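# Move the yellow foam block onto the counter

## Task

Set the yellow foam block down on the counter surface itself, not on top of any other object there. Every other block must stay in its original spot and orientation. The robot must not tip over or finish leaning. The block must stay put without the robot holding or propping it.

## Robot and tools

ROBOT. A Hello Robot Stretch 3 with one arm. It has a two-wheel base (0.33 m long, 0.34 m wide), a lift that rides up a mast, and a telescoping arm that reaches out to the robot's RIGHT. A wrist with yaw, pitch and roll carries the gripper. A pan/tilt head carries head_camera and nav_camera, and wrist_camera rides on the gripper. The arm cannot reach forward or back, so you drive the base to shift the gripper in those directions. The base cannot move sideways. On-the-spot turns pivot about the midpoint of the drive wheels, 0.05 m behind the front edge. With the arm retracted and the wrist folded, the wrist pokes up to 0.06 m past the right side, and turning sweeps a 0.28 m radius. A level, unfolded wrist reaches past that circle.

FRAMES. Base frame: origin on the floor between the drive wheels, x forward, y left, z up. hand_pose is reported in this frame, at the spot where the closed fingertips meet. With all wrist joints at 0, that frame's x points up, y points back along the arm toward the mast, and z points to the rear. Fingertips are round pads 0.04 m wide and sit slightly nearer the wrist when wide open. The odometry frame is the base frame as it was when the scene began. base_odometry counts wheel rotation only, so wheel slip shows up as travel. Heading runs -3.142 to 3.142, positive to the left.

execute_actions. "actions" is a list holding one action object, or empty to just read the state and images. An action may contain "base", "joints" or both, plus an optional "contact_limits". Its motions all begin together and may finish at different times.
- base: exactly one key. translate_m is a relative drive in metres along the current heading, from where the base was in the latest reported state. Positive means forward. Range -1 to 1. rotate_rad is a relative turn in radians on the spot, positive counter-clockwise (left). Range -3.2 to 3.2.
- joints: a map from joint name to one absolute target value each. lift_m is the arm height on the mast in metres, 0 to 1.1. arm_m is the extension in metres, 0 to 0.52. wrist_yaw_rad ranges -1.345 to 4.42: 0 is along the arm, positive swings toward the front, and 3.0 is folded over the base. wrist_pitch_rad ranges -1.57 to 0.451: 0 is level and negative tips the fingers down. wrist_roll_rad ranges -2.911 to 2.911, and at 0 the fingers sit side by side. gripper_m is opening width in metres, -0.089 to 0.179. The real fingertip gap is smaller, by 0.007 when nearly shut and 0.025 when wide, and there is no gap below 0.007. head_pan_rad ranges -3.953 to 1.73: 0 is forward, positive is left, and -1.57 looks along the arm. head_tilt_rad ranges -1.53 to 0.419: 0 is level and negative looks down. Done tolerances are 0.004 for lift_m, arm_m and gripper_m, 0.02 for yaw, roll and the head joints, and 0.05 for pitch. Each action runs at most 15 s.
- contact_limits: {"arm_m": N}, where N is a motor_effort percentage from 1 to 100. The arm stops when its effort hits about N (-N when retracting). Smaller is gentler, but too small stops it immediately. The limit also caps the arm's holding force until the next action.
- cameras: a list chosen from head_camera, nav_camera, wrist_camera, all. Leaving it out, null or ["all"] returns all of them; [] returns none.
Any unknown key or out-of-range number rejects the whole call, and nothing moves. A joint or base you leave out may still be driving toward its previous target. If a result reports a stop, later execute_actions, wait and finished_scene calls in that same reply are skipped.

wait: seconds from 0 to 10. Nothing new is commanded. It returns the same output as an empty action.
zoom_image: camera plus region [x0, y0, x1, y1] in pixels of that camera's latest full image, with the origin at top-left. The region can be up to 504 by 504.
finished_scene: scene is the number of the current scene. This is irreversible and reports success. The block must already rest on the counter by itself.

RESULTS. joint_positions are the current values. base_status and joint_status can be done, off_target (resting away from the target and possibly still pushing), contact_stop, time_out or torque_fault. After the last three, the old target is dropped. For the base, done only means the wheels turned the commanded amount. on_its_own covers anything this call did not command, and "held at" there is a held target, not the actual position. motor_effort is a percentage, positive toward higher joint values, with the peak of the last action in brackets. It has fixed bias and noise, and for wheels, positive means pushing forward. If on_its_own lists rest effort outside its normal range, the part is likely pushing on something or carrying a load. lidar_m gives 12 distances in metres in 30-degree sectors, counter-clockwise from straight ahead (4th is left, 7th behind, 10th right), in a plane 0.17 m above the floor. It reads 0.15 to 12 m, "-" means nothing seen, and it misses clear objects and parts blocked by the robot. wrist_depth_mm and head_depth_mm are 7x7 grids of median depth read from the top left, in mm: 45 to 1000 for the wrist and 280 to 4000 for the head. The head image is sideways. base_tilt is the lean in degrees, with forward and right positive and a fixed offset of up to about 4. turned_by_wheels and turned_by_imu are the turn since the previous result. The pictures line names the images in order.

GRIPPING. To grasp, command gripper_m below the block's width. To let go, command at least 0.02 above where contact began. Neither the reading nor done proves a hold, so check the cameras. If the stall guard eases the grip, send a different value to squeeze again.

STOPS. The arm and lift stop and go slack when they press firmly against something. A slack lift may sink under load, or be pushed up if you close the fingers on a surface. The base, wrist and head keep pushing with no contact stop. Sustained strain turns a wrist servo off for 10 s (torque_fault), which is penalised.

SPEED. The base moves at full speed only when stowed: lift_m below 0.30, arm_m below 0.03 and wrist_yaw_rad above 2.54. Otherwise it is slow. Shorter robot motion time is better.

AVOID. Fold or unfold the wrist (yaw toward 3.0) only with lift_m between 0.32 and 0.95, pitch -0.4 and roll near 0. Once folded, the lift may go down to 0.25. When yaw is below -0.4, keep pitch at -0.5 or lower. Pressing the arm into something solid with the gripper above about 0.45 m can tip the robot, especially on a repeat push or with a raised contact limit. Never drive while the gripper is gripping, hooking or pushing something fixed. If the base snags, reverse the last move in small steps. If it leans, free the gripper and lower lift_m to about 0.2. Don't knock or rotate the other blocks, drop the yellow block, or slam into anything. Loose objects may occasionally get nudged by outside forces.

Each tool is called as a command line: name --argument value for each argument, lists and objects as JSON in quotes; but a table of rows of numbers goes row by row, as --pt "numbers of a row", without its own name.

## Session

I'll start by looking at the current state and images.

execute_actions --actions '[]'

Scene clock: 0.00 s.
base_odometry: x=+0.000 y=+0.000 heading=+0.000 (m, m, rad; odometry frame)
turned_by_wheels: +0.000 (rad since the last result)
turned_by_imu: +0.000 (rad since the last result)
base_tilt: forward=-0.7 right=+0.8 (deg)
lidar_m: 1.81 1.29 1.44 2.39 2.19 2.20 2.69 0.88 0.89 1.08 1.58 1.59
head_depth_mm: 1710 1763 1756 1781 1786 1776 1798 / 1855 1950 1974 1965 1976 1964 1972 / 1871 2185 2213 2218 2204 2173 1952 / 1840 2353 2377 2376 2388 2287 1773 / 1842 2237 2219 2203 2179 2142 1837 / 1826 2053 2077 2077 2044 1609 1478 / 1806 1915 1923 1911 1902 1620 1236
base_status: not commanded
joint_positions: lift_m=+0.318 arm_m=+0.002 wrist_yaw_rad=+3.049 wrist_pitch_rad=-0.384 wrist_roll_rad=+0.007 gripper_m=+0.037 head_pan_rad=-0.020 head_tilt_rad=+0.007
joint_status: not commanded
motor_effort: left_wheel=+1 right_wheel=+0 lift_m=+23 arm_m=+1 wrist_yaw_rad=+0 wrist_pitch_rad=+4 wrist_roll_rad=+0 gripper_m=-1 head_pan_rad=+1 head_tilt_rad=+2 (%)
hand_pose: x=-0.0002 y=+0.0807 z=+0.3385 quat_wxyz=(+0.168, +0.702, +0.103, +0.685) (m; base frame)
wrist_depth_mm: - - - - - - - / - - - - - - - / - - - - - - - / 821 854 881 879 931 - - / 652 671 - 709 722 750 767 / 548 555 - 579 602 620 628 / 468 489 - 509 496 512 528
pictures: head_camera (sideways: a quarter turn clockwise sets it upright), nav_camera (sideways: a quarter turn counterclockwise sets it upright), wrist_camera
Images, in order (width x height): head_camera 896x504, nav_camera 672x504, wrist_camera 644x364.

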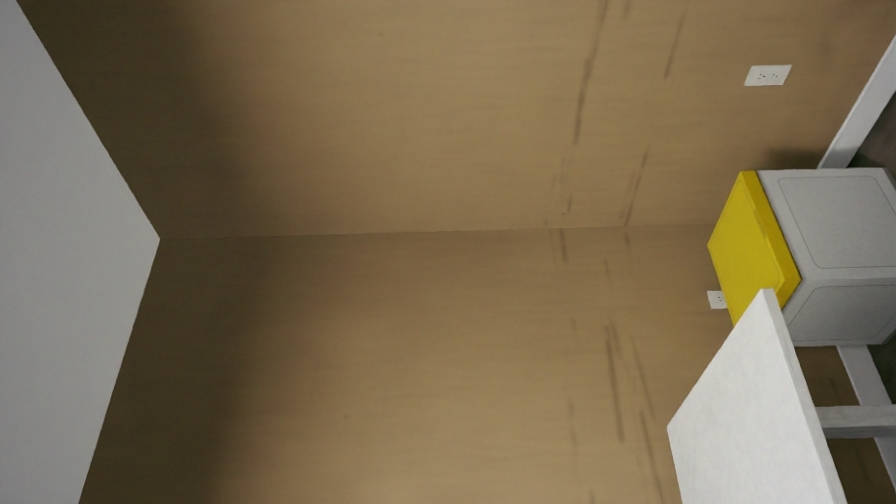

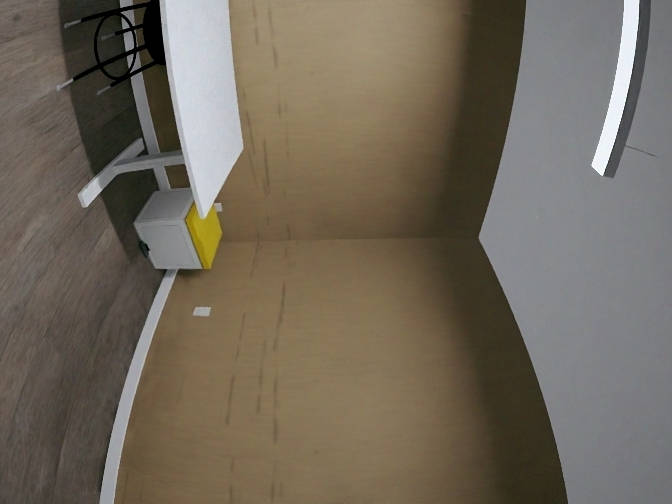

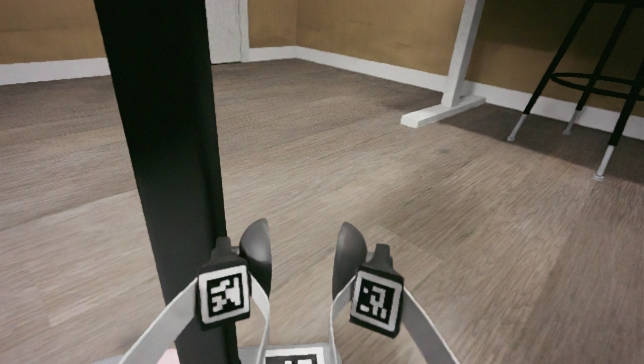

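execute_actions --actions '[{"joints": {"head_pan_rad": -1.57, "head_tilt_rad": -0.6}}]' --cameras '["head_camera", "nav_camera"]'

Scene clock: 1.73 s.
base_odometry: x=+0.000 y=+0.000 heading=+0.000 (m, m, rad; odometry frame)
turned_by_wheels: +0.000 (rad since the last result)
turned_by_imu: +0.000 (rad since the last result)
base_tilt: forward=-0.7 right=+0.8 (deg)
lidar_m: 1.81 1.29 1.43 2.39 2.18 2.20 2.69 0.88 0.88 1.08 1.58 1.59
head_depth_mm: 2061 1561 1068 1153 1275 1374 1211 / 1896 1589 1177 1300 1464 1443 1215 / 1774 1623 1334 1517 1676 1445 1221 / 1631 1685 1556 1784 1813 1466 1232 / 1531 1646 1779 2010 1805 1464 1235 / 1445 1555 1702 1884 1828 1479 1244 / 1354 1465 1598 1722 1783 1490 1255
base_status: not commanded
joint_positions: lift_m=+0.318 arm_m=+0.002 wrist_yaw_rad=+3.049 wrist_pitch_rad=-0.384 wrist_roll_rad=+0.007 gripper_m=+0.037 head_pan_rad=-1.563 head_tilt_rad=-0.592
joint_status: all done
motor_effort: left_wheel=+1(1) right_wheel=+0(0) lift_m=+23(22) arm_m=+1(1) wrist_yaw_rad=+0(1) wrist_pitch_rad=+4(4) wrist_roll_rad=+0(0) gripper_m=+0(1) head_pan_rad=-4(53) head_tilt_rad=-5(37) (%)
hand_pose: x=-0.0002 y=+0.0807 z=+0.3385 quat_wxyz=(+0.168, +0.702, +0.103, +0.685) (m; base frame)
wrist_depth_mm: - - - - - - - / - - - - - - - / - - - - - - - / 809 832 877 907 948 - - / 658 673 - 720 735 746 765 / 547 552 - 582 602 613 632 / 470 489 - 509 496 515 525
pictures: head_camera (sideways: a quarter turn clockwise sets it upright), nav_camera (sideways: a quarter turn counterclockwise sets it upright)
Images, in order (width x height): head_camera 896x504, nav_camera 672x504.

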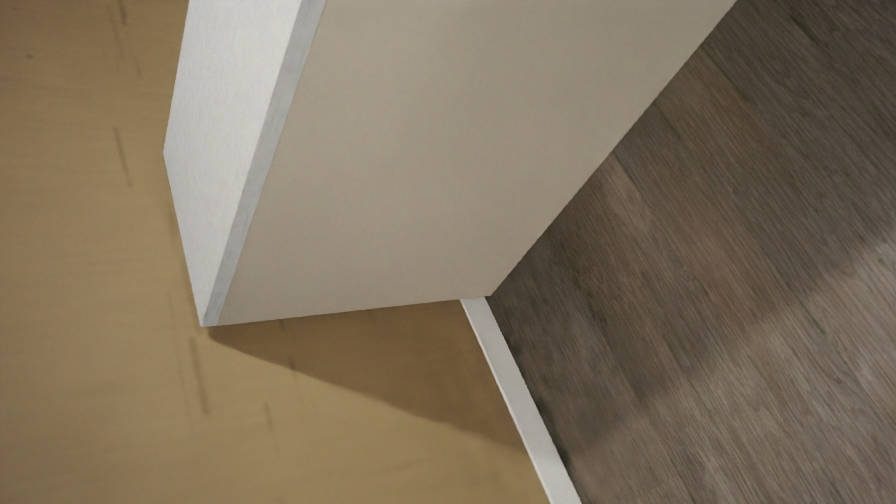

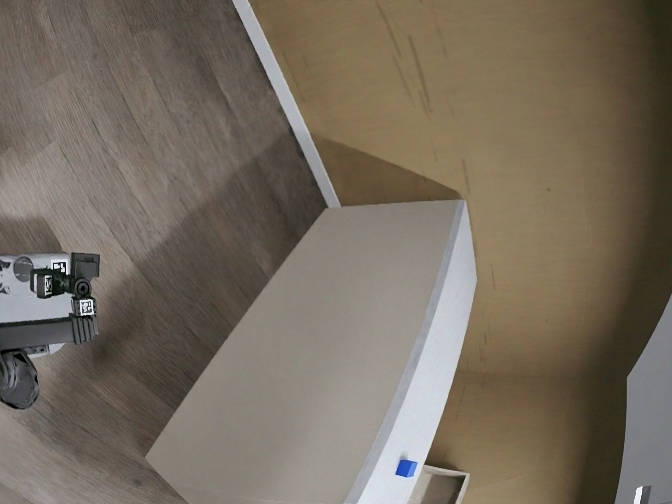

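execute_actions --actions '[{"joints": {"head_pan_rad": -2.5, "head_tilt_rad": -0.5}}]' --cameras '["head_camera", "nav_camera"]'

Scene clock: 2.97 s.
base_odometry: x=+0.000 y=+0.000 heading=+0.000 (m, m, rad; odometry frame)
turned_by_wheels: +0.000 (rad since the last result)
turned_by_imu: +0.000 (rad since the last result)
base_tilt: forward=-0.7 right=+0.8 (deg)
lidar_m: 1.81 1.29 1.44 2.40 2.19 2.20 2.69 0.88 0.88 1.08 1.57 1.58
head_depth_mm: 2346 2586 2762 2462 1865 1530 1266 / 2334 2552 1290 953 1064 1211 1281 / 2346 2527 1224 953 1070 1212 1287 / 2338 2542 1241 951 1065 1211 1295 / 2368 2515 1265 958 1070 1217 1301 / 2358 2526 1197 966 1064 1212 1308 / 2359 2572 1308 970 1064 1217 1308
base_status: not commanded
joint_positions: lift_m=+0.318 arm_m=+0.002 wrist_yaw_rad=+3.049 wrist_pitch_rad=-0.384 wrist_roll_rad=+0.007 gripper_m=+0.037 head_pan_rad=-2.493 head_tilt_rad=-0.507
joint_status: all done
motor_effort: left_wheel=+1(1) right_wheel=+0(0) lift_m=+23(23) arm_m=+1(1) wrist_yaw_rad=+0(0) wrist_pitch_rad=+4(4) wrist_roll_rad=+0(0) gripper_m=-1(1) head_pan_rad=-4(53) head_tilt_rad=+4(13) (%)
hand_pose: x=-0.0002 y=+0.0807 z=+0.3385 quat_wxyz=(+0.168, +0.702, +0.103, +0.685) (m; base frame)
wrist_depth_mm: - - - - - - - / - - - - - - - / - - - - - - - / 830 833 886 907 928 - - / 659 664 - 711 729 759 777 / 546 559 - 582 603 606 628 / 476 485 - 506 493 522 518
pictures: head_camera (sideways: a quarter turn clockwise sets it upright), nav_camera (sideways: a quarter turn counterclockwise sets it upright)
Images, in order (width x height): head_camera 896x504, nav_camera 672x504.

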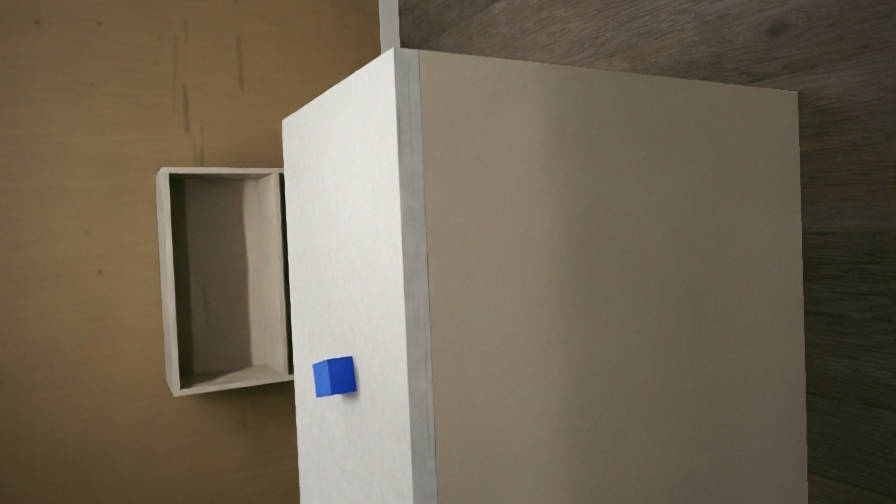

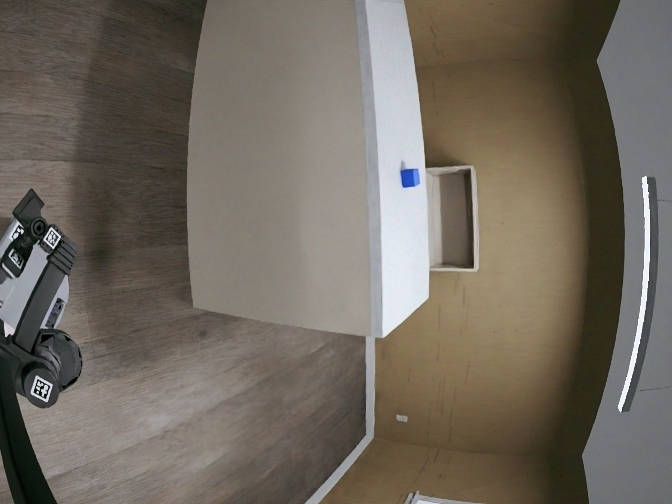

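execute_actions --actions '[{"joints": {"head_pan_rad": -3.6, "head_tilt_rad": -0.5}}]' --cameras '["head_camera", "nav_camera"]'

Scene clock: 4.73 s.
base_odometry: x=+0.000 y=+0.000 heading=+0.000 (m, m, rad; odometry frame)
turned_by_wheels: +0.000 (rad since the last result)
turned_by_imu: +0.000 (rad since the last result)
base_tilt: forward=-0.7 right=+0.8 (deg)
lidar_m: 1.81 1.29 1.44 2.40 2.19 2.20 2.69 0.88 0.89 1.08 1.58 1.58
head_depth_mm: 1798 1960 2118 2284 1911 1535 1269 / 1870 2032 2224 2397 1933 1541 1283 / 1965 2146 2306 2508 1949 1539 1285 / 2052 2243 2499 2621 1974 1563 1296 / 2161 2350 2650 2663 1980 1567 1302 / 2279 2503 2806 2710 2022 1582 1304 / 2428 2673 2985 2752 2018 1600 1312
base_status: not commanded
joint_positions: lift_m=+0.318 arm_m=+0.002 wrist_yaw_rad=+3.049 wrist_pitch_rad=-0.384 wrist_roll_rad=+0.007 gripper_m=+0.037 head_pan_rad=-3.593 head_tilt_rad=-0.507
joint_status: all done
motor_effort: left_wheel=+1(1) right_wheel=+0(0) lift_m=+23(23) arm_m=+1(1) wrist_yaw_rad=+1(0) wrist_pitch_rad=+4(4) wrist_roll_rad=+0(0) gripper_m=-1(1) head_pan_rad=-4(55) head_tilt_rad=+3(1) (%)
hand_pose: x=-0.0002 y=+0.0807 z=+0.3385 quat_wxyz=(+0.168, +0.702, +0.103, +0.685) (m; base frame)
wrist_depth_mm: - - - - - - - / - - - - - - - / - - - - - - - / 833 842 873 895 958 - - / 659 670 - 713 733 751 770 / 543 553 - 581 604 602 632 / 473 485 - 508 499 516 528
pictures: head_camera (sideways: a quarter turn clockwise sets it upright), nav_camera (sideways: a quarter turn counterclockwise sets it upright)
Images, in order (width x height): head_camera 896x504, nav_camera 672x504.

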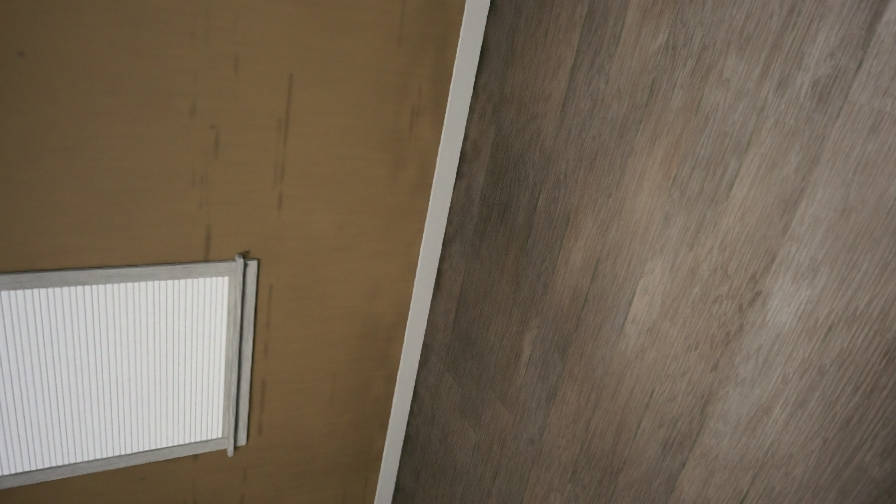

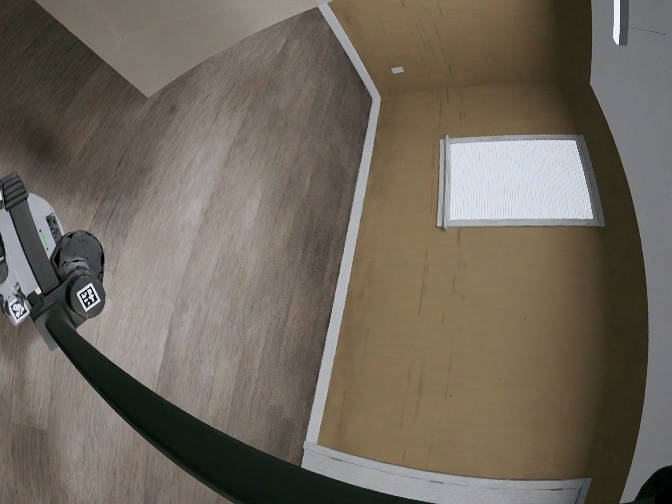

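execute_actions --actions '[{"joints": {"head_pan_rad": 0.8, "head_tilt_rad": -0.55, "lift_m": 0.27}}]' --cameras '["head_camera", "nav_camera"]'

Scene clock: 7.57 s.
base_odometry: x=+0.000 y=+0.000 heading=+0.000 (m, m, rad; odometry frame)
turned_by_wheels: +0.000 (rad since the last result)
turned_by_imu: +0.001 (rad since the last result)
base_tilt: forward=-0.7 right=+0.7 (deg)
lidar_m: 1.81 1.29 1.44 2.38 2.18 2.20 2.69 0.88 0.88 1.08 1.58 1.59
head_depth_mm: 1574 1731 1568 2103 1846 1486 1246 / 1602 1747 1602 1802 1847 1500 1248 / 1631 1778 1635 1480 1808 1499 1261 / 1644 1813 1653 2189 1841 1509 1271 / 1653 1831 1672 2225 1901 1519 1271 / 1699 1864 1707 1858 1886 1531 1282 / 1711 1881 2029 2324 1938 1546 1276
base_status: not commanded
joint_positions: lift_m=+0.271 arm_m=+0.002 wrist_yaw_rad=+3.049 wrist_pitch_rad=-0.384 wrist_roll_rad=+0.007 gripper_m=+0.037 head_pan_rad=+0.793 head_tilt_rad=-0.543
joint_status: all done
motor_effort: left_wheel=+1(1) right_wheel=+0(0) lift_m=+10(20) arm_m=+1(1) wrist_yaw_rad=+0(0) wrist_pitch_rad=+4(4) wrist_roll_rad=+0(0) gripper_m=-1(2) head_pan_rad=+4(54) head_tilt_rad=-4(11) (%)
hand_pose: x=-0.0002 y=+0.0807 z=+0.2909 quat_wxyz=(+0.168, +0.702, +0.103, +0.685) (m; base frame)
wrist_depth_mm: - - - - - - - / - - - - - - - / - - - - - - - / 740 747 782 812 832 880 899 / 590 597 - 635 648 672 694 / 491 497 - 517 538 547 562 / 433 - - - 448 461 470
pictures: head_camera (sideways: a quarter turn clockwise sets it upright), nav_camera (sideways: a quarter turn counterclockwise sets it upright)
Images, in order (width x height): head_camera 896x504, nav_camera 672x504.

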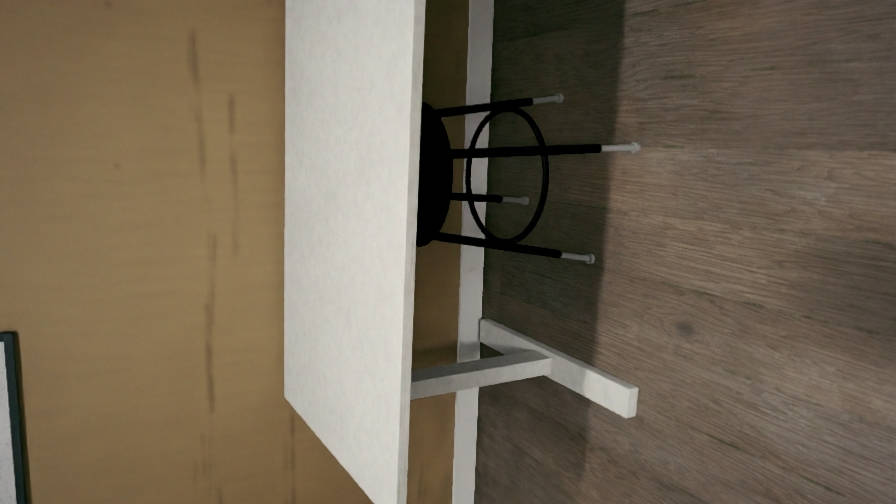

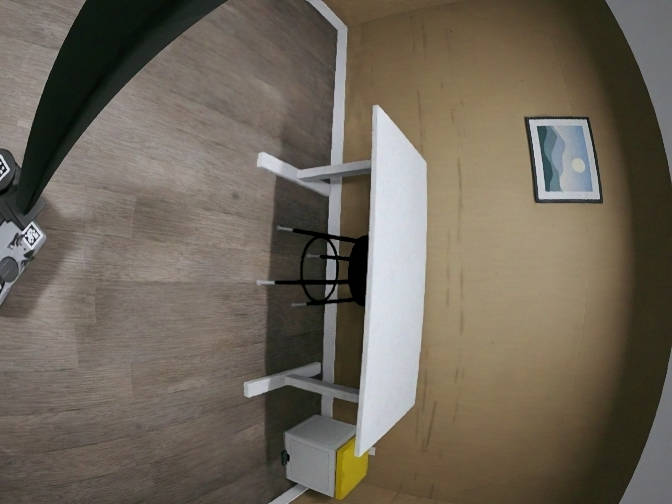

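execute_actions --actions '[{"base": {"rotate_rad": 3.05}, "joints": {"head_pan_rad": 0.3, "head_tilt_rad": -0.6}}]' --cameras '["head_camera", "nav_camera"]'

Scene clock: 13.40 s.
base_odometry: x=+0.000 y=+0.000 heading=+3.050 (m, m, rad; odometry frame)
turned_by_wheels: +3.050 (rad since the last result)
turned_by_imu: +3.070 (rad since the last result)
base_tilt: forward=-0.7 right=+0.8 (deg)
lidar_m: 2.51 0.88 0.88 1.01 1.58 1.58 1.81 1.29 1.29 2.26 2.19 2.19
head_depth_mm: 2671 2904 2901 2255 1751 1434 1214 / 2820 3126 3169 2244 1764 1429 1220 / 2706 3022 3160 2276 1775 1454 1227 / 2568 2867 3042 2314 1787 1464 1232 / 2474 2752 2931 2059 1196 1338 1236 / 2391 2611 999 966 1092 1237 1245 / 2304 2443 1015 919 1028 1161 1236
base_status: done
joint_positions: lift_m=+0.271 arm_m=+0.002 wrist_yaw_rad=+3.049 wrist_pitch_rad=-0.384 wrist_roll_rad=+0.007 gripper_m=+0.037 head_pan_rad=+0.307 head_tilt_rad=-0.593
joint_status: all done
motor_effort: left_wheel=-1(10) right_wheel=+4(14) lift_m=+10(10) arm_m=+1(0) wrist_yaw_rad=+0(0) wrist_pitch_rad=+4(4) wrist_roll_rad=+0(0) gripper_m=+0(0) head_pan_rad=-4(45) head_tilt_rad=-4(12) (%)
hand_pose: x=-0.0002 y=+0.0807 z=+0.2909 quat_wxyz=(+0.168, +0.702, +0.103, +0.685) (m; base frame)
wrist_depth_mm: - - - - 854 737 650 / - - - - 893 776 680 / - - - - 952 816 702 / 730 748 794 803 841 817 727 / 585 594 - 637 656 667 688 / 491 497 - 527 533 551 565 / 434 - - - 446 463 475
pictures: head_camera (sideways: a quarter turn clockwise sets it upright), nav_camera (sideways: a quarter turn counterclockwise sets it upright)
Images, in order (width x height): head_camera 896x504, nav_camera 672x504.

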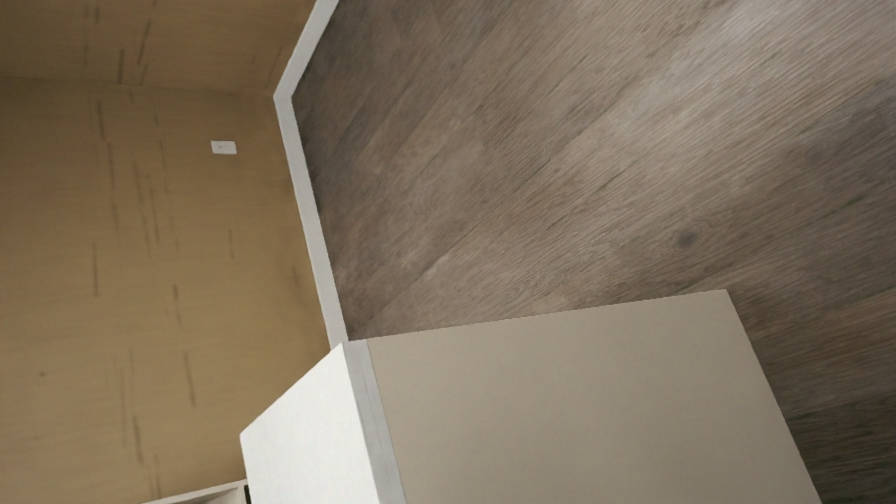

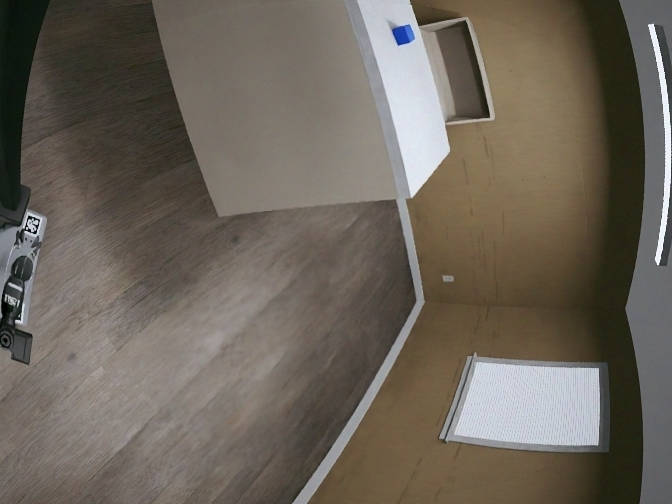

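execute_actions --actions '[{"base": {"translate_m": 0.95}, "joints": {"head_pan_rad": 0.9, "head_tilt_rad": -0.6}}]' --cameras '["head_camera", "nav_camera"]'

Scene clock: 18.53 s.
base_odometry: x=-0.946 y=+0.087 heading=+3.050 (m, m, rad; odometry frame)
turned_by_wheels: +0.000 (rad since the last result)
turned_by_imu: +0.010 (rad since the last result)
base_tilt: forward=-0.7 right=+0.7 (deg)
lidar_m: 1.75 2.14 0.83 0.48 0.47 2.26 2.50 2.08 2.63 1.76 1.51 1.52
head_depth_mm: 1722 1916 2124 2222 1731 1425 1217 / 1742 1957 2143 2256 1756 1439 1217 / 1773 1957 2185 2286 1768 1447 1226 / 1802 1962 2174 2223 1771 1461 1234 / 1803 1970 2221 2229 1814 1466 1234 / 1842 2022 2275 2258 1742 1160 1166 / 1880 2077 2252 862 875 887 901
base_status: done
joint_positions: lift_m=+0.271 arm_m=+0.002 wrist_yaw_rad=+3.049 wrist_pitch_rad=-0.384 wrist_roll_rad=+0.007 gripper_m=+0.037 head_pan_rad=+0.893 head_tilt_rad=-0.593
joint_status: all done
motor_effort: left_wheel=-2(7) right_wheel=+4(12) lift_m=+11(11) arm_m=+0(1) wrist_yaw_rad=+0(0) wrist_pitch_rad=+4(4) wrist_roll_rad=+0(0) gripper_m=-1(1) head_pan_rad=+5(49) head_tilt_rad=-4(7) (%)
hand_pose: x=-0.0002 y=+0.0807 z=+0.2909 quat_wxyz=(+0.168, +0.702, +0.103, +0.685) (m; base frame)
wrist_depth_mm: 710 - 485 613 - - - / 852 - 518 662 - - - / 909 705 556 729 - - - / 745 732 600 758 840 881 898 / 588 599 - 639 669 680 688 / 492 501 - 517 538 549 562 / 432 - - - 450 467 468
pictures: head_camera (sideways: a quarter turn clockwise sets it upright), nav_camera (sideways: a quarter turn counterclockwise sets it upright)
Images, in order (width x height): head_camera 896x504, nav_camera 672x504.

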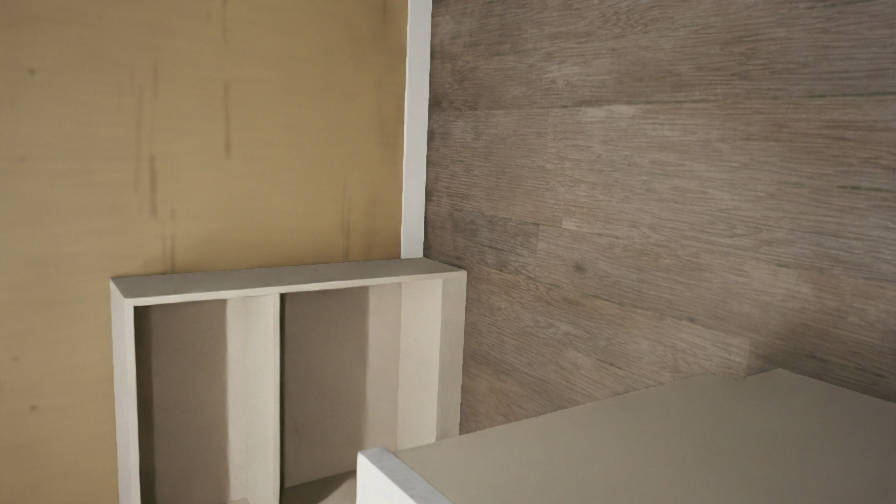

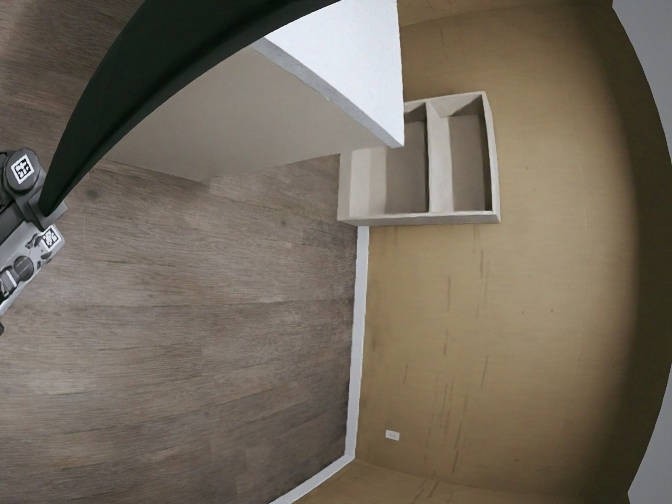

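execute_actions --actions '[{"base": {"rotate_rad": 0.79}, "joints": {"head_pan_rad": 0.5, "head_tilt_rad": -0.6}}]' --cameras '[]'

execute_actions --actions '[{"base": {"translate_m": 1.0}, "joints": {"head_pan_rad": 1.4, "head_tilt_rad": -0.7}}]' --cameras '["head_camera", "nav_camera"]'

Scene clock: 21.00 s.
base_odometry: x=-0.946 y=+0.087 heading=-2.444 (m, m, rad; odometry frame)
turned_by_wheels: +0.790 (rad since the last result)
turned_by_imu: +0.795 (rad since the last result)
base_tilt: forward=-0.8 right=+0.7 (deg)
lidar_m: 1.88 0.58 0.47 0.85 2.34 2.50 2.12 2.12 1.57 1.51 1.57 2.14
head_depth_mm: 1755 1903 2070 2111 1749 1422 1211 / 1848 2010 2247 2187 1745 1449 1221 / 1958 2126 2372 2186 1721 1412 1223 / 2083 2151 2137 846 941 1070 1172 / 2226 2501 980 736 770 852 955 / 2372 2614 996 700 649 710 776 / 2420 2607 1012 706 581 612 733
base_status: done
joint_positions: lift_m=+0.271 arm_m=+0.002 wrist_yaw_rad=+3.049 wrist_pitch_rad=-0.384 wrist_roll_rad=+0.007 gripper_m=+0.037 head_pan_rad=+0.507 head_tilt_rad=-0.593
joint_status: all done
motor_effort: left_wheel=-2(10) right_wheel=+4(14) lift_m=+11(11) arm_m=+1(1) wrist_yaw_rad=+0(0) wrist_pitch_rad=+4(4) wrist_roll_rad=+0(0) gripper_m=+0(1) head_pan_rad=-3(41) head_tilt_rad=-4(5) (%)
hand_pose: x=-0.0002 y=+0.0806 z=+0.2909 quat_wxyz=(+0.168, +0.702, +0.103, +0.685) (m; base frame)
wrist_depth_mm: - - - - 559 424 435 / - - - - 566 456 475 / - - - - 563 502 511 / 728 752 784 810 565 546 562 / 584 597 - 637 597 599 626 / 492 500 - 525 540 551 553 / 431 - - - 448 462 469
pictures: none
No camera images: the call's "cameras" was empty. Leave "cameras" out to get every camera's image.

Scene clock: 26.03 s.
base_odometry: x=-1.712 y=-0.555 heading=-2.444 (m, m, rad; odometry frame)
turned_by_wheels: +0.000 (rad since the last result)
turned_by_imu: +0.011 (rad since the last result)
base_tilt: forward=-0.7 right=+0.7 (deg)
lidar_m: 1.14 0.93 1.46 0.76 0.51 0.58 3.04 2.14 1.57 1.52 1.58 1.18
head_depth_mm: 1984 2247 2434 1955 1584 1345 1159 / 1978 2203 2410 1959 1611 1349 1171 / 1952 2175 2406 1974 1618 1366 1174 / 1914 2148 2390 2016 1626 1366 1165 / 1891 2113 2319 2021 1633 1385 1171 / 1852 2001 1700 1427 1232 1083 1001 / 1802 1205 896 839 767 702 -
base_status: done
joint_positions: lift_m=+0.271 arm_m=+0.002 wrist_yaw_rad=+3.049 wrist_pitch_rad=-0.384 wrist_roll_rad=+0.007 gripper_m=+0.037 head_pan_rad=+1.393 head_tilt_rad=-0.691
joint_status: all done
motor_effort: left_wheel=-2(7) right_wheel=+4(13) lift_m=+11(11) arm_m=+1(1) wrist_yaw_rad=+1(0) wrist_pitch_rad=+4(4) wrist_roll_rad=+0(1) gripper_m=-1(1) head_pan_rad=+4(57) head_tilt_rad=-5(17) (%)
hand_pose: x=-0.0002 y=+0.0806 z=+0.2909 quat_wxyz=(+0.168, +0.702, +0.103, +0.685) (m; base frame)
wrist_depth_mm: 375 - - - - - - / 404 - - - - - - / 431 440 - - - - - / 464 473 798 815 843 896 843 / 506 523 - 640 659 673 695 / 490 499 - 518 541 548 563 / 435 - - - 445 462 475
pictures: head_camera (sideways: a quarter turn clockwise sets it upright), nav_camera (sideways: a quarter turn counterclockwise sets it upright)
Images, in order (width x height): head_camera 896x504, nav_camera 672x504.

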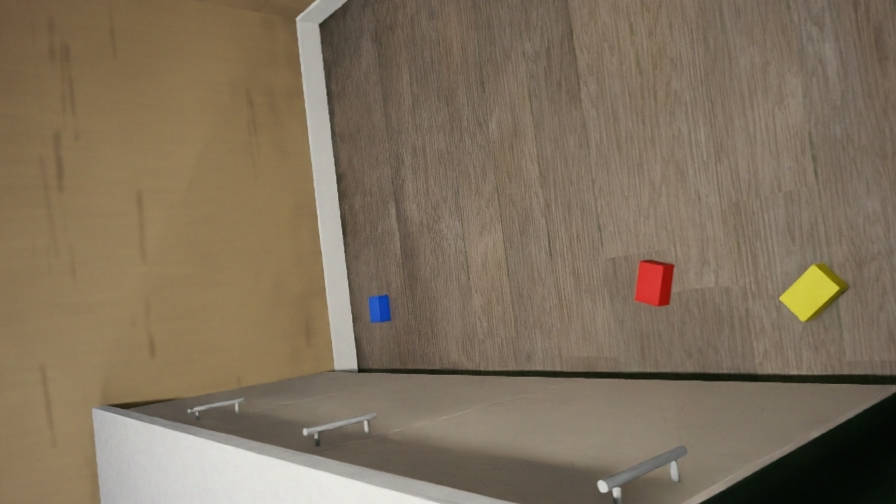

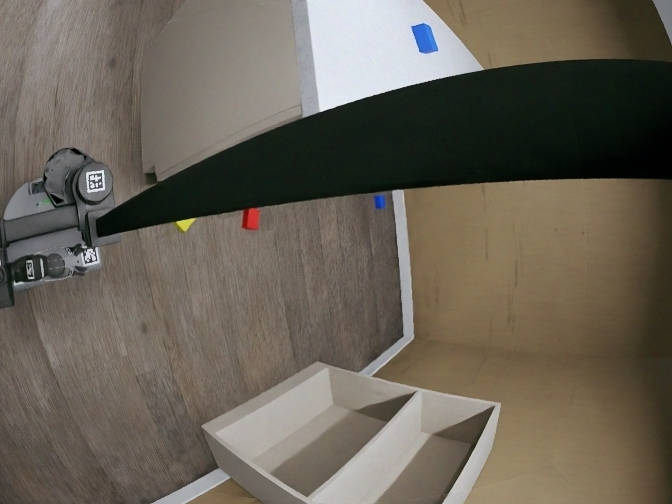

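zoom_image --camera "head_camera" --region '[596, 204, 896, 404]'

Region (596, 204, 896, 404) of head_camera's 896x504 image, scaled by 1.680, with more detail than that image has.

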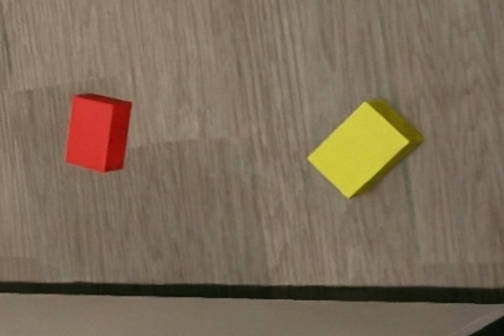

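execute_actions --actions '[{"base": {"rotate_rad": -2.985}, "joints": {"head_pan_rad": -1.65, "head_tilt_rad": -1.0, "lift_m": 0.293}}]' --cameras '["head_camera"]'

Scene clock: 36.87 s.
base_odometry: x=-1.712 y=-0.555 heading=+0.855 (m, m, rad; odometry frame)
turned_by_wheels: -2.985 (rad since the last result)
turned_by_imu: -3.003 (rad since the last result)
base_tilt: forward=-0.8 right=+0.8 (deg)
lidar_m: 3.61 1.86 1.52 1.52 1.40 1.15 0.95 0.94 2.00 0.48 0.46 0.71
head_depth_mm: 2056 1981 1700 1487 1321 1185 1090 / 2065 2007 1722 1497 1325 1213 - / 2096 2023 1732 1484 1320 1218 - / 1208 1323 1471 1462 1343 1235 1095 / 750 760 803 856 1056 1209 1104 / 737 604 554 712 1032 1229 1108 / 747 610 555 729 1075 1234 1113
base_status: done
joint_positions: lift_m=+0.292 arm_m=+0.002 wrist_yaw_rad=+3.049 wrist_pitch_rad=-0.384 wrist_roll_rad=+0.007 gripper_m=+0.037 head_pan_rad=-1.643 head_tilt_rad=-0.988
joint_status: all done
motor_effort: left_wheel=+5(14) right_wheel=-4(10) lift_m=+35(37) arm_m=+0(0) wrist_yaw_rad=+0(0) wrist_pitch_rad=+4(4) wrist_roll_rad=+0(0) gripper_m=+0(1) head_pan_rad=-4(54) head_tilt_rad=-7(30) (%)
hand_pose: x=-0.0002 y=+0.0806 z=+0.3127 quat_wxyz=(+0.168, +0.702, +0.103, +0.685) (m; base frame)
wrist_depth_mm: - - - - - - - / - - - - - - - / - - - - - - - / 778 781 839 844 900 917 964 / 623 634 - 675 682 701 729 / 515 527 - 556 569 584 592 / 445 472 - 489 470 482 495
pictures: head_camera (sideways: a quarter turn clockwise sets it upright)
Images, in order (width x height): head_camera 896x504.

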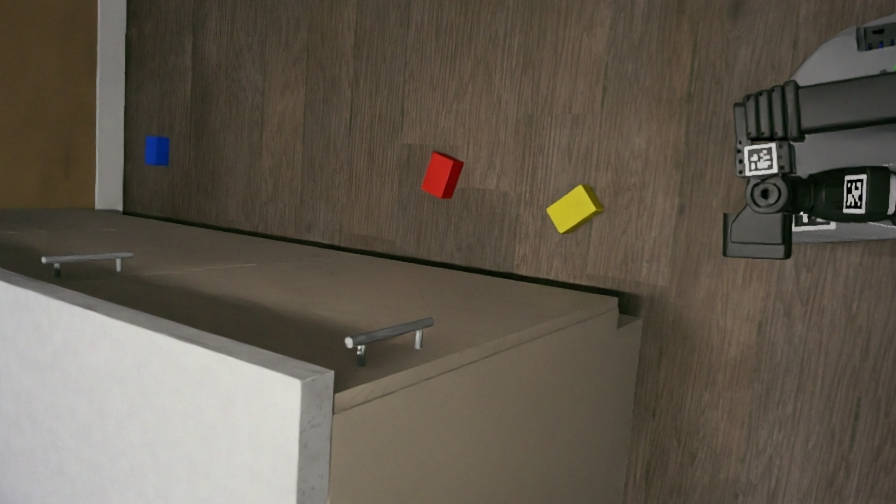

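execute_actions --actions '[{"joints": {"lift_m": 0.34, "wrist_pitch_rad": -0.4}}]' --cameras '[]'

execute_actions --actions '[{"joints": {"wrist_yaw_rad": 0.0, "lift_m": 0.36}}]' --cameras '["head_camera", "wrist_camera"]'

Scene clock: 38.43 s.
base_odometry: x=-1.712 y=-0.555 heading=+0.855 (m, m, rad; odometry frame)
turned_by_wheels: +0.000 (rad since the last result)
turned_by_imu: +0.000 (rad since the last result)
base_tilt: forward=-0.6 right=+0.8 (deg)
lidar_m: 3.61 1.86 1.53 1.52 1.40 1.15 0.95 0.93 2.00 0.48 0.46 0.72
head_depth_mm: 2042 1993 1702 1482 1331 1189 1089 / 2067 2014 1706 1495 1333 1209 - / 2078 2032 1724 1491 1308 1216 - / 1204 1328 1456 1465 1348 1225 1093 / 750 760 807 853 1060 1214 1101 / 738 603 554 712 1030 1224 1106 / 746 611 556 731 1073 1234 1113
base_status: not commanded
joint_positions: lift_m=+0.339 arm_m=+0.002 wrist_yaw_rad=+3.049 wrist_pitch_rad=-0.413 wrist_roll_rad=+0.007 gripper_m=+0.037 head_pan_rad=-1.643 head_tilt_rad=-0.988
joint_status: all done
motor_effort: left_wheel=+5(4) right_wheel=-4(4) lift_m=+35(35) arm_m=+0(0) wrist_yaw_rad=+0(1) wrist_pitch_rad=+3(4) wrist_roll_rad=+0(0) gripper_m=+0(1) head_pan_rad=-4(4) head_tilt_rad=-7(7) (%)
hand_pose: x=-0.0005 y=+0.0771 z=+0.3532 quat_wxyz=(+0.177, +0.700, +0.112, +0.682) (m; base frame)
wrist_depth_mm: - - - - - - - / - - - - - - - / - - - - - - - / 810 833 879 908 936 948 - / 664 668 - 710 737 769 765 / 554 565 - 589 608 620 635 / 477 496 - 517 508 527 540
pictures: none
No camera images: the call's "cameras" was empty. Leave "cameras" out to get every camera's image.

Scene clock: 40.97 s.
base_odometry: x=-1.712 y=-0.555 heading=+0.855 (m, m, rad; odometry frame)
turned_by_wheels: +0.000 (rad since the last result)
turned_by_imu: +0.001 (rad since the last result)
base_tilt: forward=-0.8 right=+0.8 (deg)
lidar_m: 3.60 1.85 1.53 1.52 1.40 1.15 0.96 0.93 1.99 0.48 0.46 0.71
head_depth_mm: 2033 1996 1708 1489 1324 1189 1091 / 2068 2000 1715 1485 1331 1214 - / 2066 2039 1731 1485 1333 1235 - / 1212 1318 1468 1481 1349 1218 1101 / 749 760 806 854 1061 1215 1102 / 741 602 554 712 1028 1221 1106 / 748 609 555 733 1070 1236 1108
base_status: not commanded
joint_positions: lift_m=+0.359 arm_m=+0.002 wrist_yaw_rad=+0.002 wrist_pitch_rad=-0.413 wrist_roll_rad=+0.007 gripper_m=+0.037 head_pan_rad=-1.643 head_tilt_rad=-0.988
joint_status: all done
motor_effort: left_wheel=+4(5) right_wheel=-4(4) lift_m=+33(35) arm_m=+0(0) wrist_yaw_rad=-1(1) wrist_pitch_rad=+4(4) wrist_roll_rad=+0(0) gripper_m=+0(1) head_pan_rad=-2(4) head_tilt_rad=-7(7) (%)
hand_pose: x=-0.0211 y=-0.3719 z=+0.3731 quat_wxyz=(+0.690, +0.145, -0.694, -0.145) (m; base frame)
wrist_depth_mm: 189 246 393 - - - - / 193 253 414 - - - - / 202 262 435 - - - - / 218 271 465 936 - - - / 239 280 431 735 763 793 811 / 270 289 - 612 639 649 665 / 316 301 506 498 532 548 556
pictures: head_camera (sideways: a quarter turn clockwise sets it upright), wrist_camera
Images, in order (width x height): head_camera 896x504, wrist_camera 644x364.

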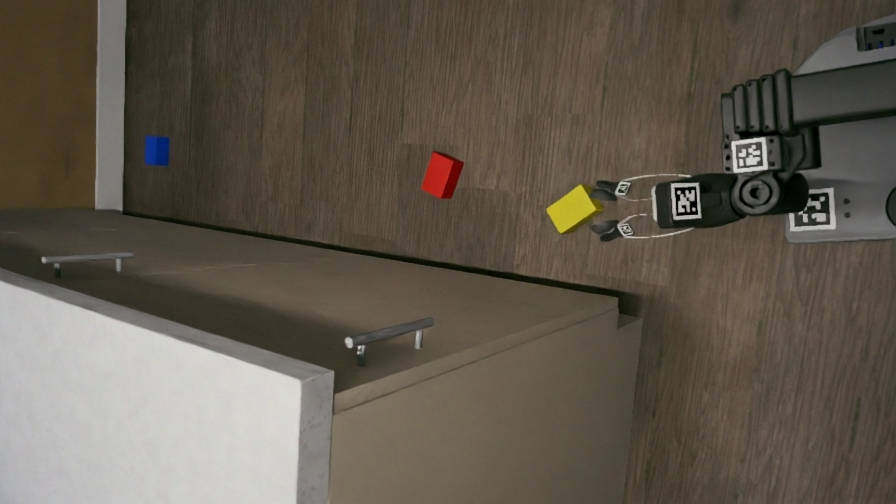

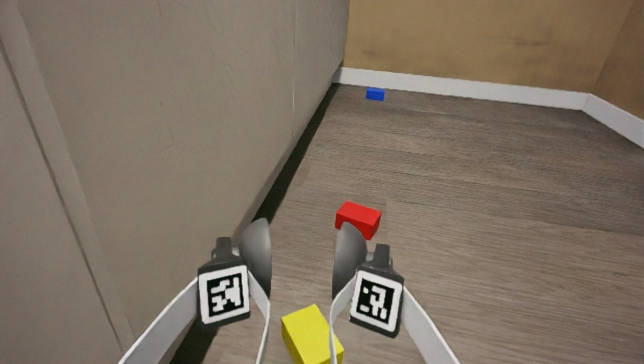

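execute_actions --actions '[{"joints": {"wrist_pitch_rad": -1.57, "wrist_roll_rad": -0.485, "arm_m": 0.42, "gripper_m": 0.13, "lift_m": 0.31}}]' --cameras '["head_camera", "wrist_camera"]'

Scene clock: 47.10 s.
base_odometry: x=-1.712 y=-0.555 heading=+0.855 (m, m, rad; odometry frame)
turned_by_wheels: +0.000 (rad since the last result)
turned_by_imu: +0.001 (rad since the last result)
base_tilt: forward=-0.7 right=+0.8 (deg)
lidar_m: 3.62 1.86 1.52 1.51 1.40 1.15 0.95 0.94 2.00 0.48 0.46 0.71
head_depth_mm: 2030 1978 1701 1491 1316 1187 1091 / 2063 2003 1706 1502 1334 1206 - / 2052 2018 1721 1566 1307 1200 - / 1204 1319 1464 1467 1325 1207 1097 / 749 756 804 855 1057 1214 1105 / 740 605 553 715 1032 1219 1107 / 748 611 555 730 1076 1229 1110
base_status: not commanded
joint_positions: lift_m=+0.311 arm_m=+0.420 wrist_yaw_rad=+0.000 wrist_pitch_rad=-1.564 wrist_roll_rad=-0.482 gripper_m=+0.130 head_pan_rad=-1.643 head_tilt_rad=-0.988
joint_status: all done
motor_effort: left_wheel=+5(5) right_wheel=-4(4) lift_m=+11(30) arm_m=+4(3) wrist_yaw_rad=+0(1) wrist_pitch_rad=-2(3) wrist_roll_rad=-2(4) gripper_m=+0(81) head_pan_rad=-4(4) head_tilt_rad=-7(7) (%)
hand_pose: x=-0.0216 y=-0.5424 z=+0.1929 quat_wxyz=(+0.607, +0.603, -0.367, -0.365) (m; base frame)
wrist_depth_mm: 121 150 320 324 332 333 336 / 138 180 326 333 337 342 344 / 160 328 335 338 342 347 353 / 329 336 340 301 351 353 358 / 338 340 345 348 352 359 367 / 344 - 353 356 361 369 376 / 352 356 360 364 368 374 382
pictures: head_camera (sideways: a quarter turn clockwise sets it upright), wrist_camera
Images, in order (width x height): head_camera 896x504, wrist_camera 644x364.

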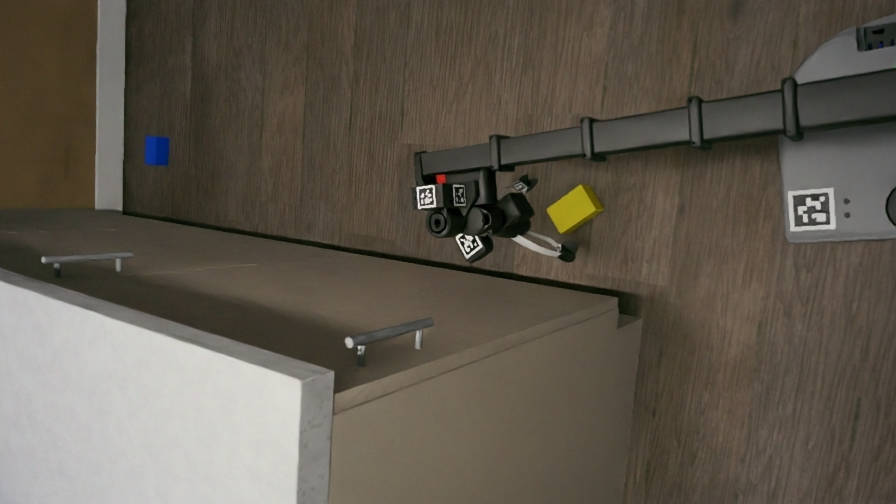

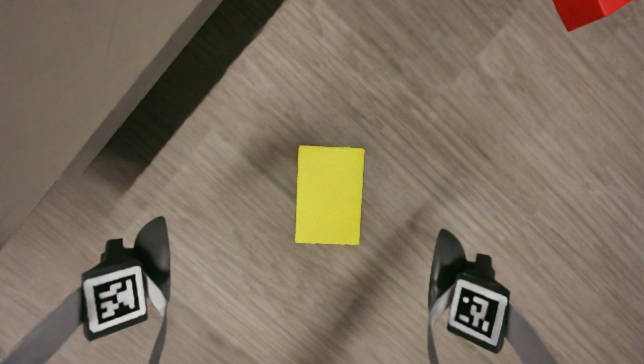

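execute_actions --actions '[{"base": {"translate_m": -0.02}, "joints": {"arm_m": 0.437, "lift_m": 0.21}}]' --cameras '["head_camera", "wrist_camera"]'

Scene clock: 51.70 s.
base_odometry: x=-1.725 y=-0.570 heading=+0.855 (m, m, rad; odometry frame)
turned_by_wheels: +0.000 (rad since the last result)
turned_by_imu: +0.001 (rad since the last result)
base_tilt: forward=-0.7 right=+0.7 (deg)
lidar_m: 3.63 1.86 1.53 1.52 1.38 1.13 0.95 0.92 1.45 0.52 0.46 0.71
head_depth_mm: 2046 1989 1703 1484 1315 1177 1094 / 2069 2000 1708 1499 1334 1202 - / 2092 2033 1739 1555 1307 1195 - / 1321 1458 1640 1516 1318 1215 1105 / 772 833 885 940 1100 1218 1107 / 736 606 585 719 1024 1222 1103 / 746 609 553 723 1061 1230 1107
base_status: done
joint_positions: lift_m=+0.211 arm_m=+0.437 wrist_yaw_rad=+0.000 wrist_pitch_rad=-1.564 wrist_roll_rad=-0.482 gripper_m=+0.130 head_pan_rad=-1.643 head_tilt_rad=-0.988
joint_status: all done
motor_effort: left_wheel=+5(6) right_wheel=-4(11) lift_m=+11(11) arm_m=+3(7) wrist_yaw_rad=+0(0) wrist_pitch_rad=-2(2) wrist_roll_rad=-2(2) gripper_m=+0(0) head_pan_rad=-4(4) head_tilt_rad=-7(7) (%)
hand_pose: x=-0.0216 y=-0.5593 z=+0.0929 quat_wxyz=(+0.607, +0.603, -0.367, -0.365) (m; base frame)
wrist_depth_mm: 212 227 229 232 233 238 242 / 227 230 234 236 239 243 246 / 232 235 237 241 245 247 251 / 237 239 241 201 249 252 255 / 240 243 245 205 252 256 260 / 244 - 251 209 257 264 266 / 252 253 255 259 264 270 273
pictures: head_camera (sideways: a quarter turn clockwise sets it upright), wrist_camera
Images, in order (width x height): head_camera 896x504, wrist_camera 644x364.

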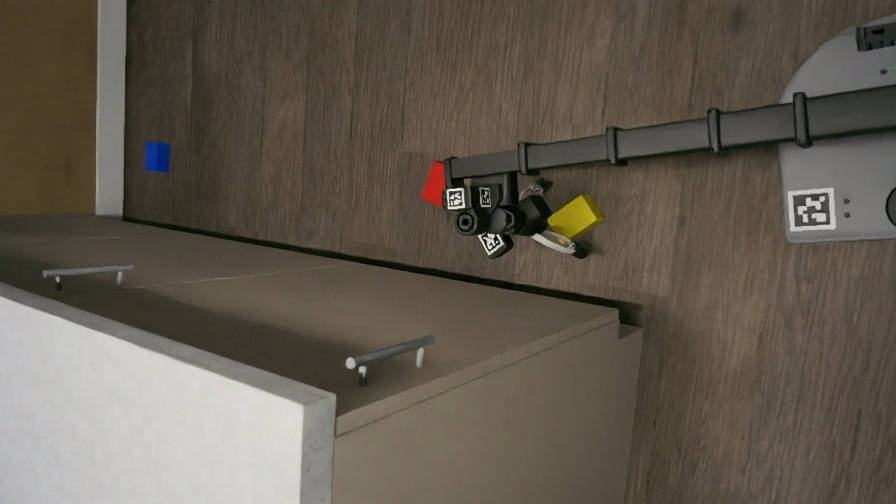

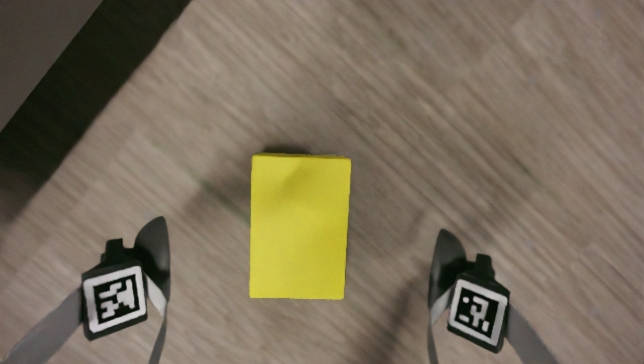

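execute_actions --actions '[{"joints": {"lift_m": 0.145}}]' --cameras '["head_camera", "wrist_camera"]'

Scene clock: 53.93 s.
base_odometry: x=-1.725 y=-0.570 heading=+0.855 (m, m, rad; odometry frame)
turned_by_wheels: +0.000 (rad since the last result)
turned_by_imu: +0.001 (rad since the last result)
base_tilt: forward=-0.7 right=+0.8 (deg)
lidar_m: 3.61 1.86 1.53 1.52 1.38 1.13 0.95 0.91 1.45 0.52 0.46 0.71
head_depth_mm: 2045 1973 1722 1489 1323 1181 1095 / 2053 2010 1719 1490 1332 1197 - / 2085 2034 1739 1518 1301 1203 - / 1323 1445 1633 1507 1319 1210 1100 / 774 834 889 938 1102 1214 1099 / 737 603 586 724 1022 1227 1112 / 748 607 554 723 1063 1229 1113
base_status: not commanded
joint_positions: lift_m=+0.146 arm_m=+0.437 wrist_yaw_rad=+0.000 wrist_pitch_rad=-1.564 wrist_roll_rad=-0.482 gripper_m=+0.130 head_pan_rad=-1.643 head_tilt_rad=-0.988
joint_status: all done
motor_effort: left_wheel=+5(5) right_wheel=-4(4) lift_m=+10(12) arm_m=+4(3) wrist_yaw_rad=+0(0) wrist_pitch_rad=-2(2) wrist_roll_rad=-2(2) gripper_m=-1(1) head_pan_rad=-5(3) head_tilt_rad=-7(7) (%)
hand_pose: x=-0.0216 y=-0.5593 z=+0.0279 quat_wxyz=(+0.607, +0.603, -0.367, -0.365) (m; base frame)
wrist_depth_mm: 165 167 168 170 173 176 177 / 168 170 171 174 176 179 181 / 170 172 175 177 180 182 184 / 174 176 137 136 183 186 188 / 177 179 138 138 186 190 192 / 180 - 140 141 190 193 196 / - 186 143 145 195 198 201
pictures: head_camera (sideways: a quarter turn clockwise sets it upright), wrist_camera
Images, in order (width x height): head_camera 896x504, wrist_camera 644x364.

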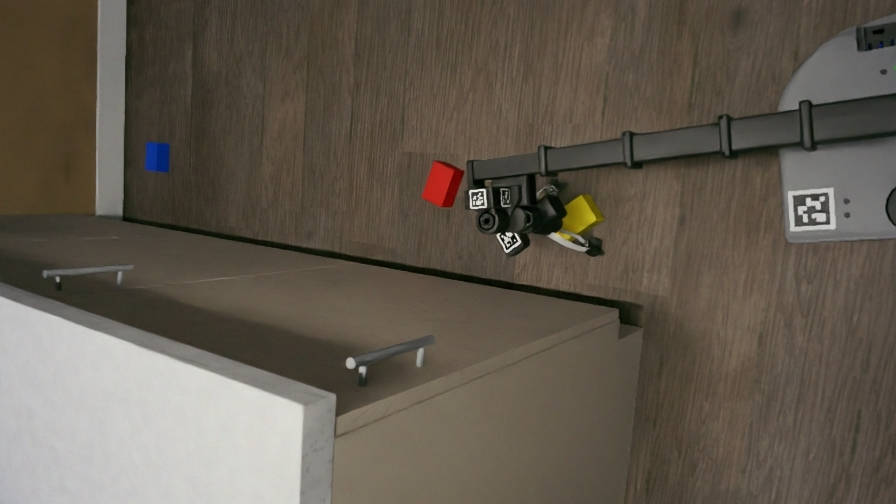

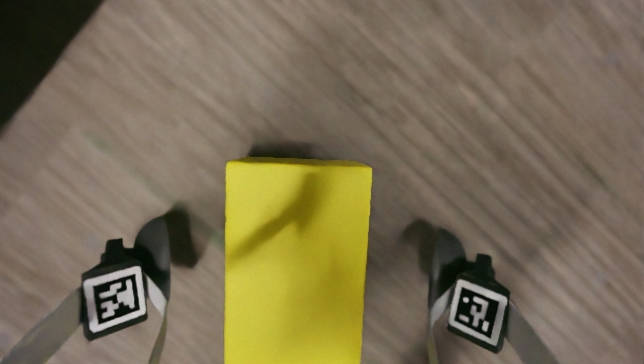

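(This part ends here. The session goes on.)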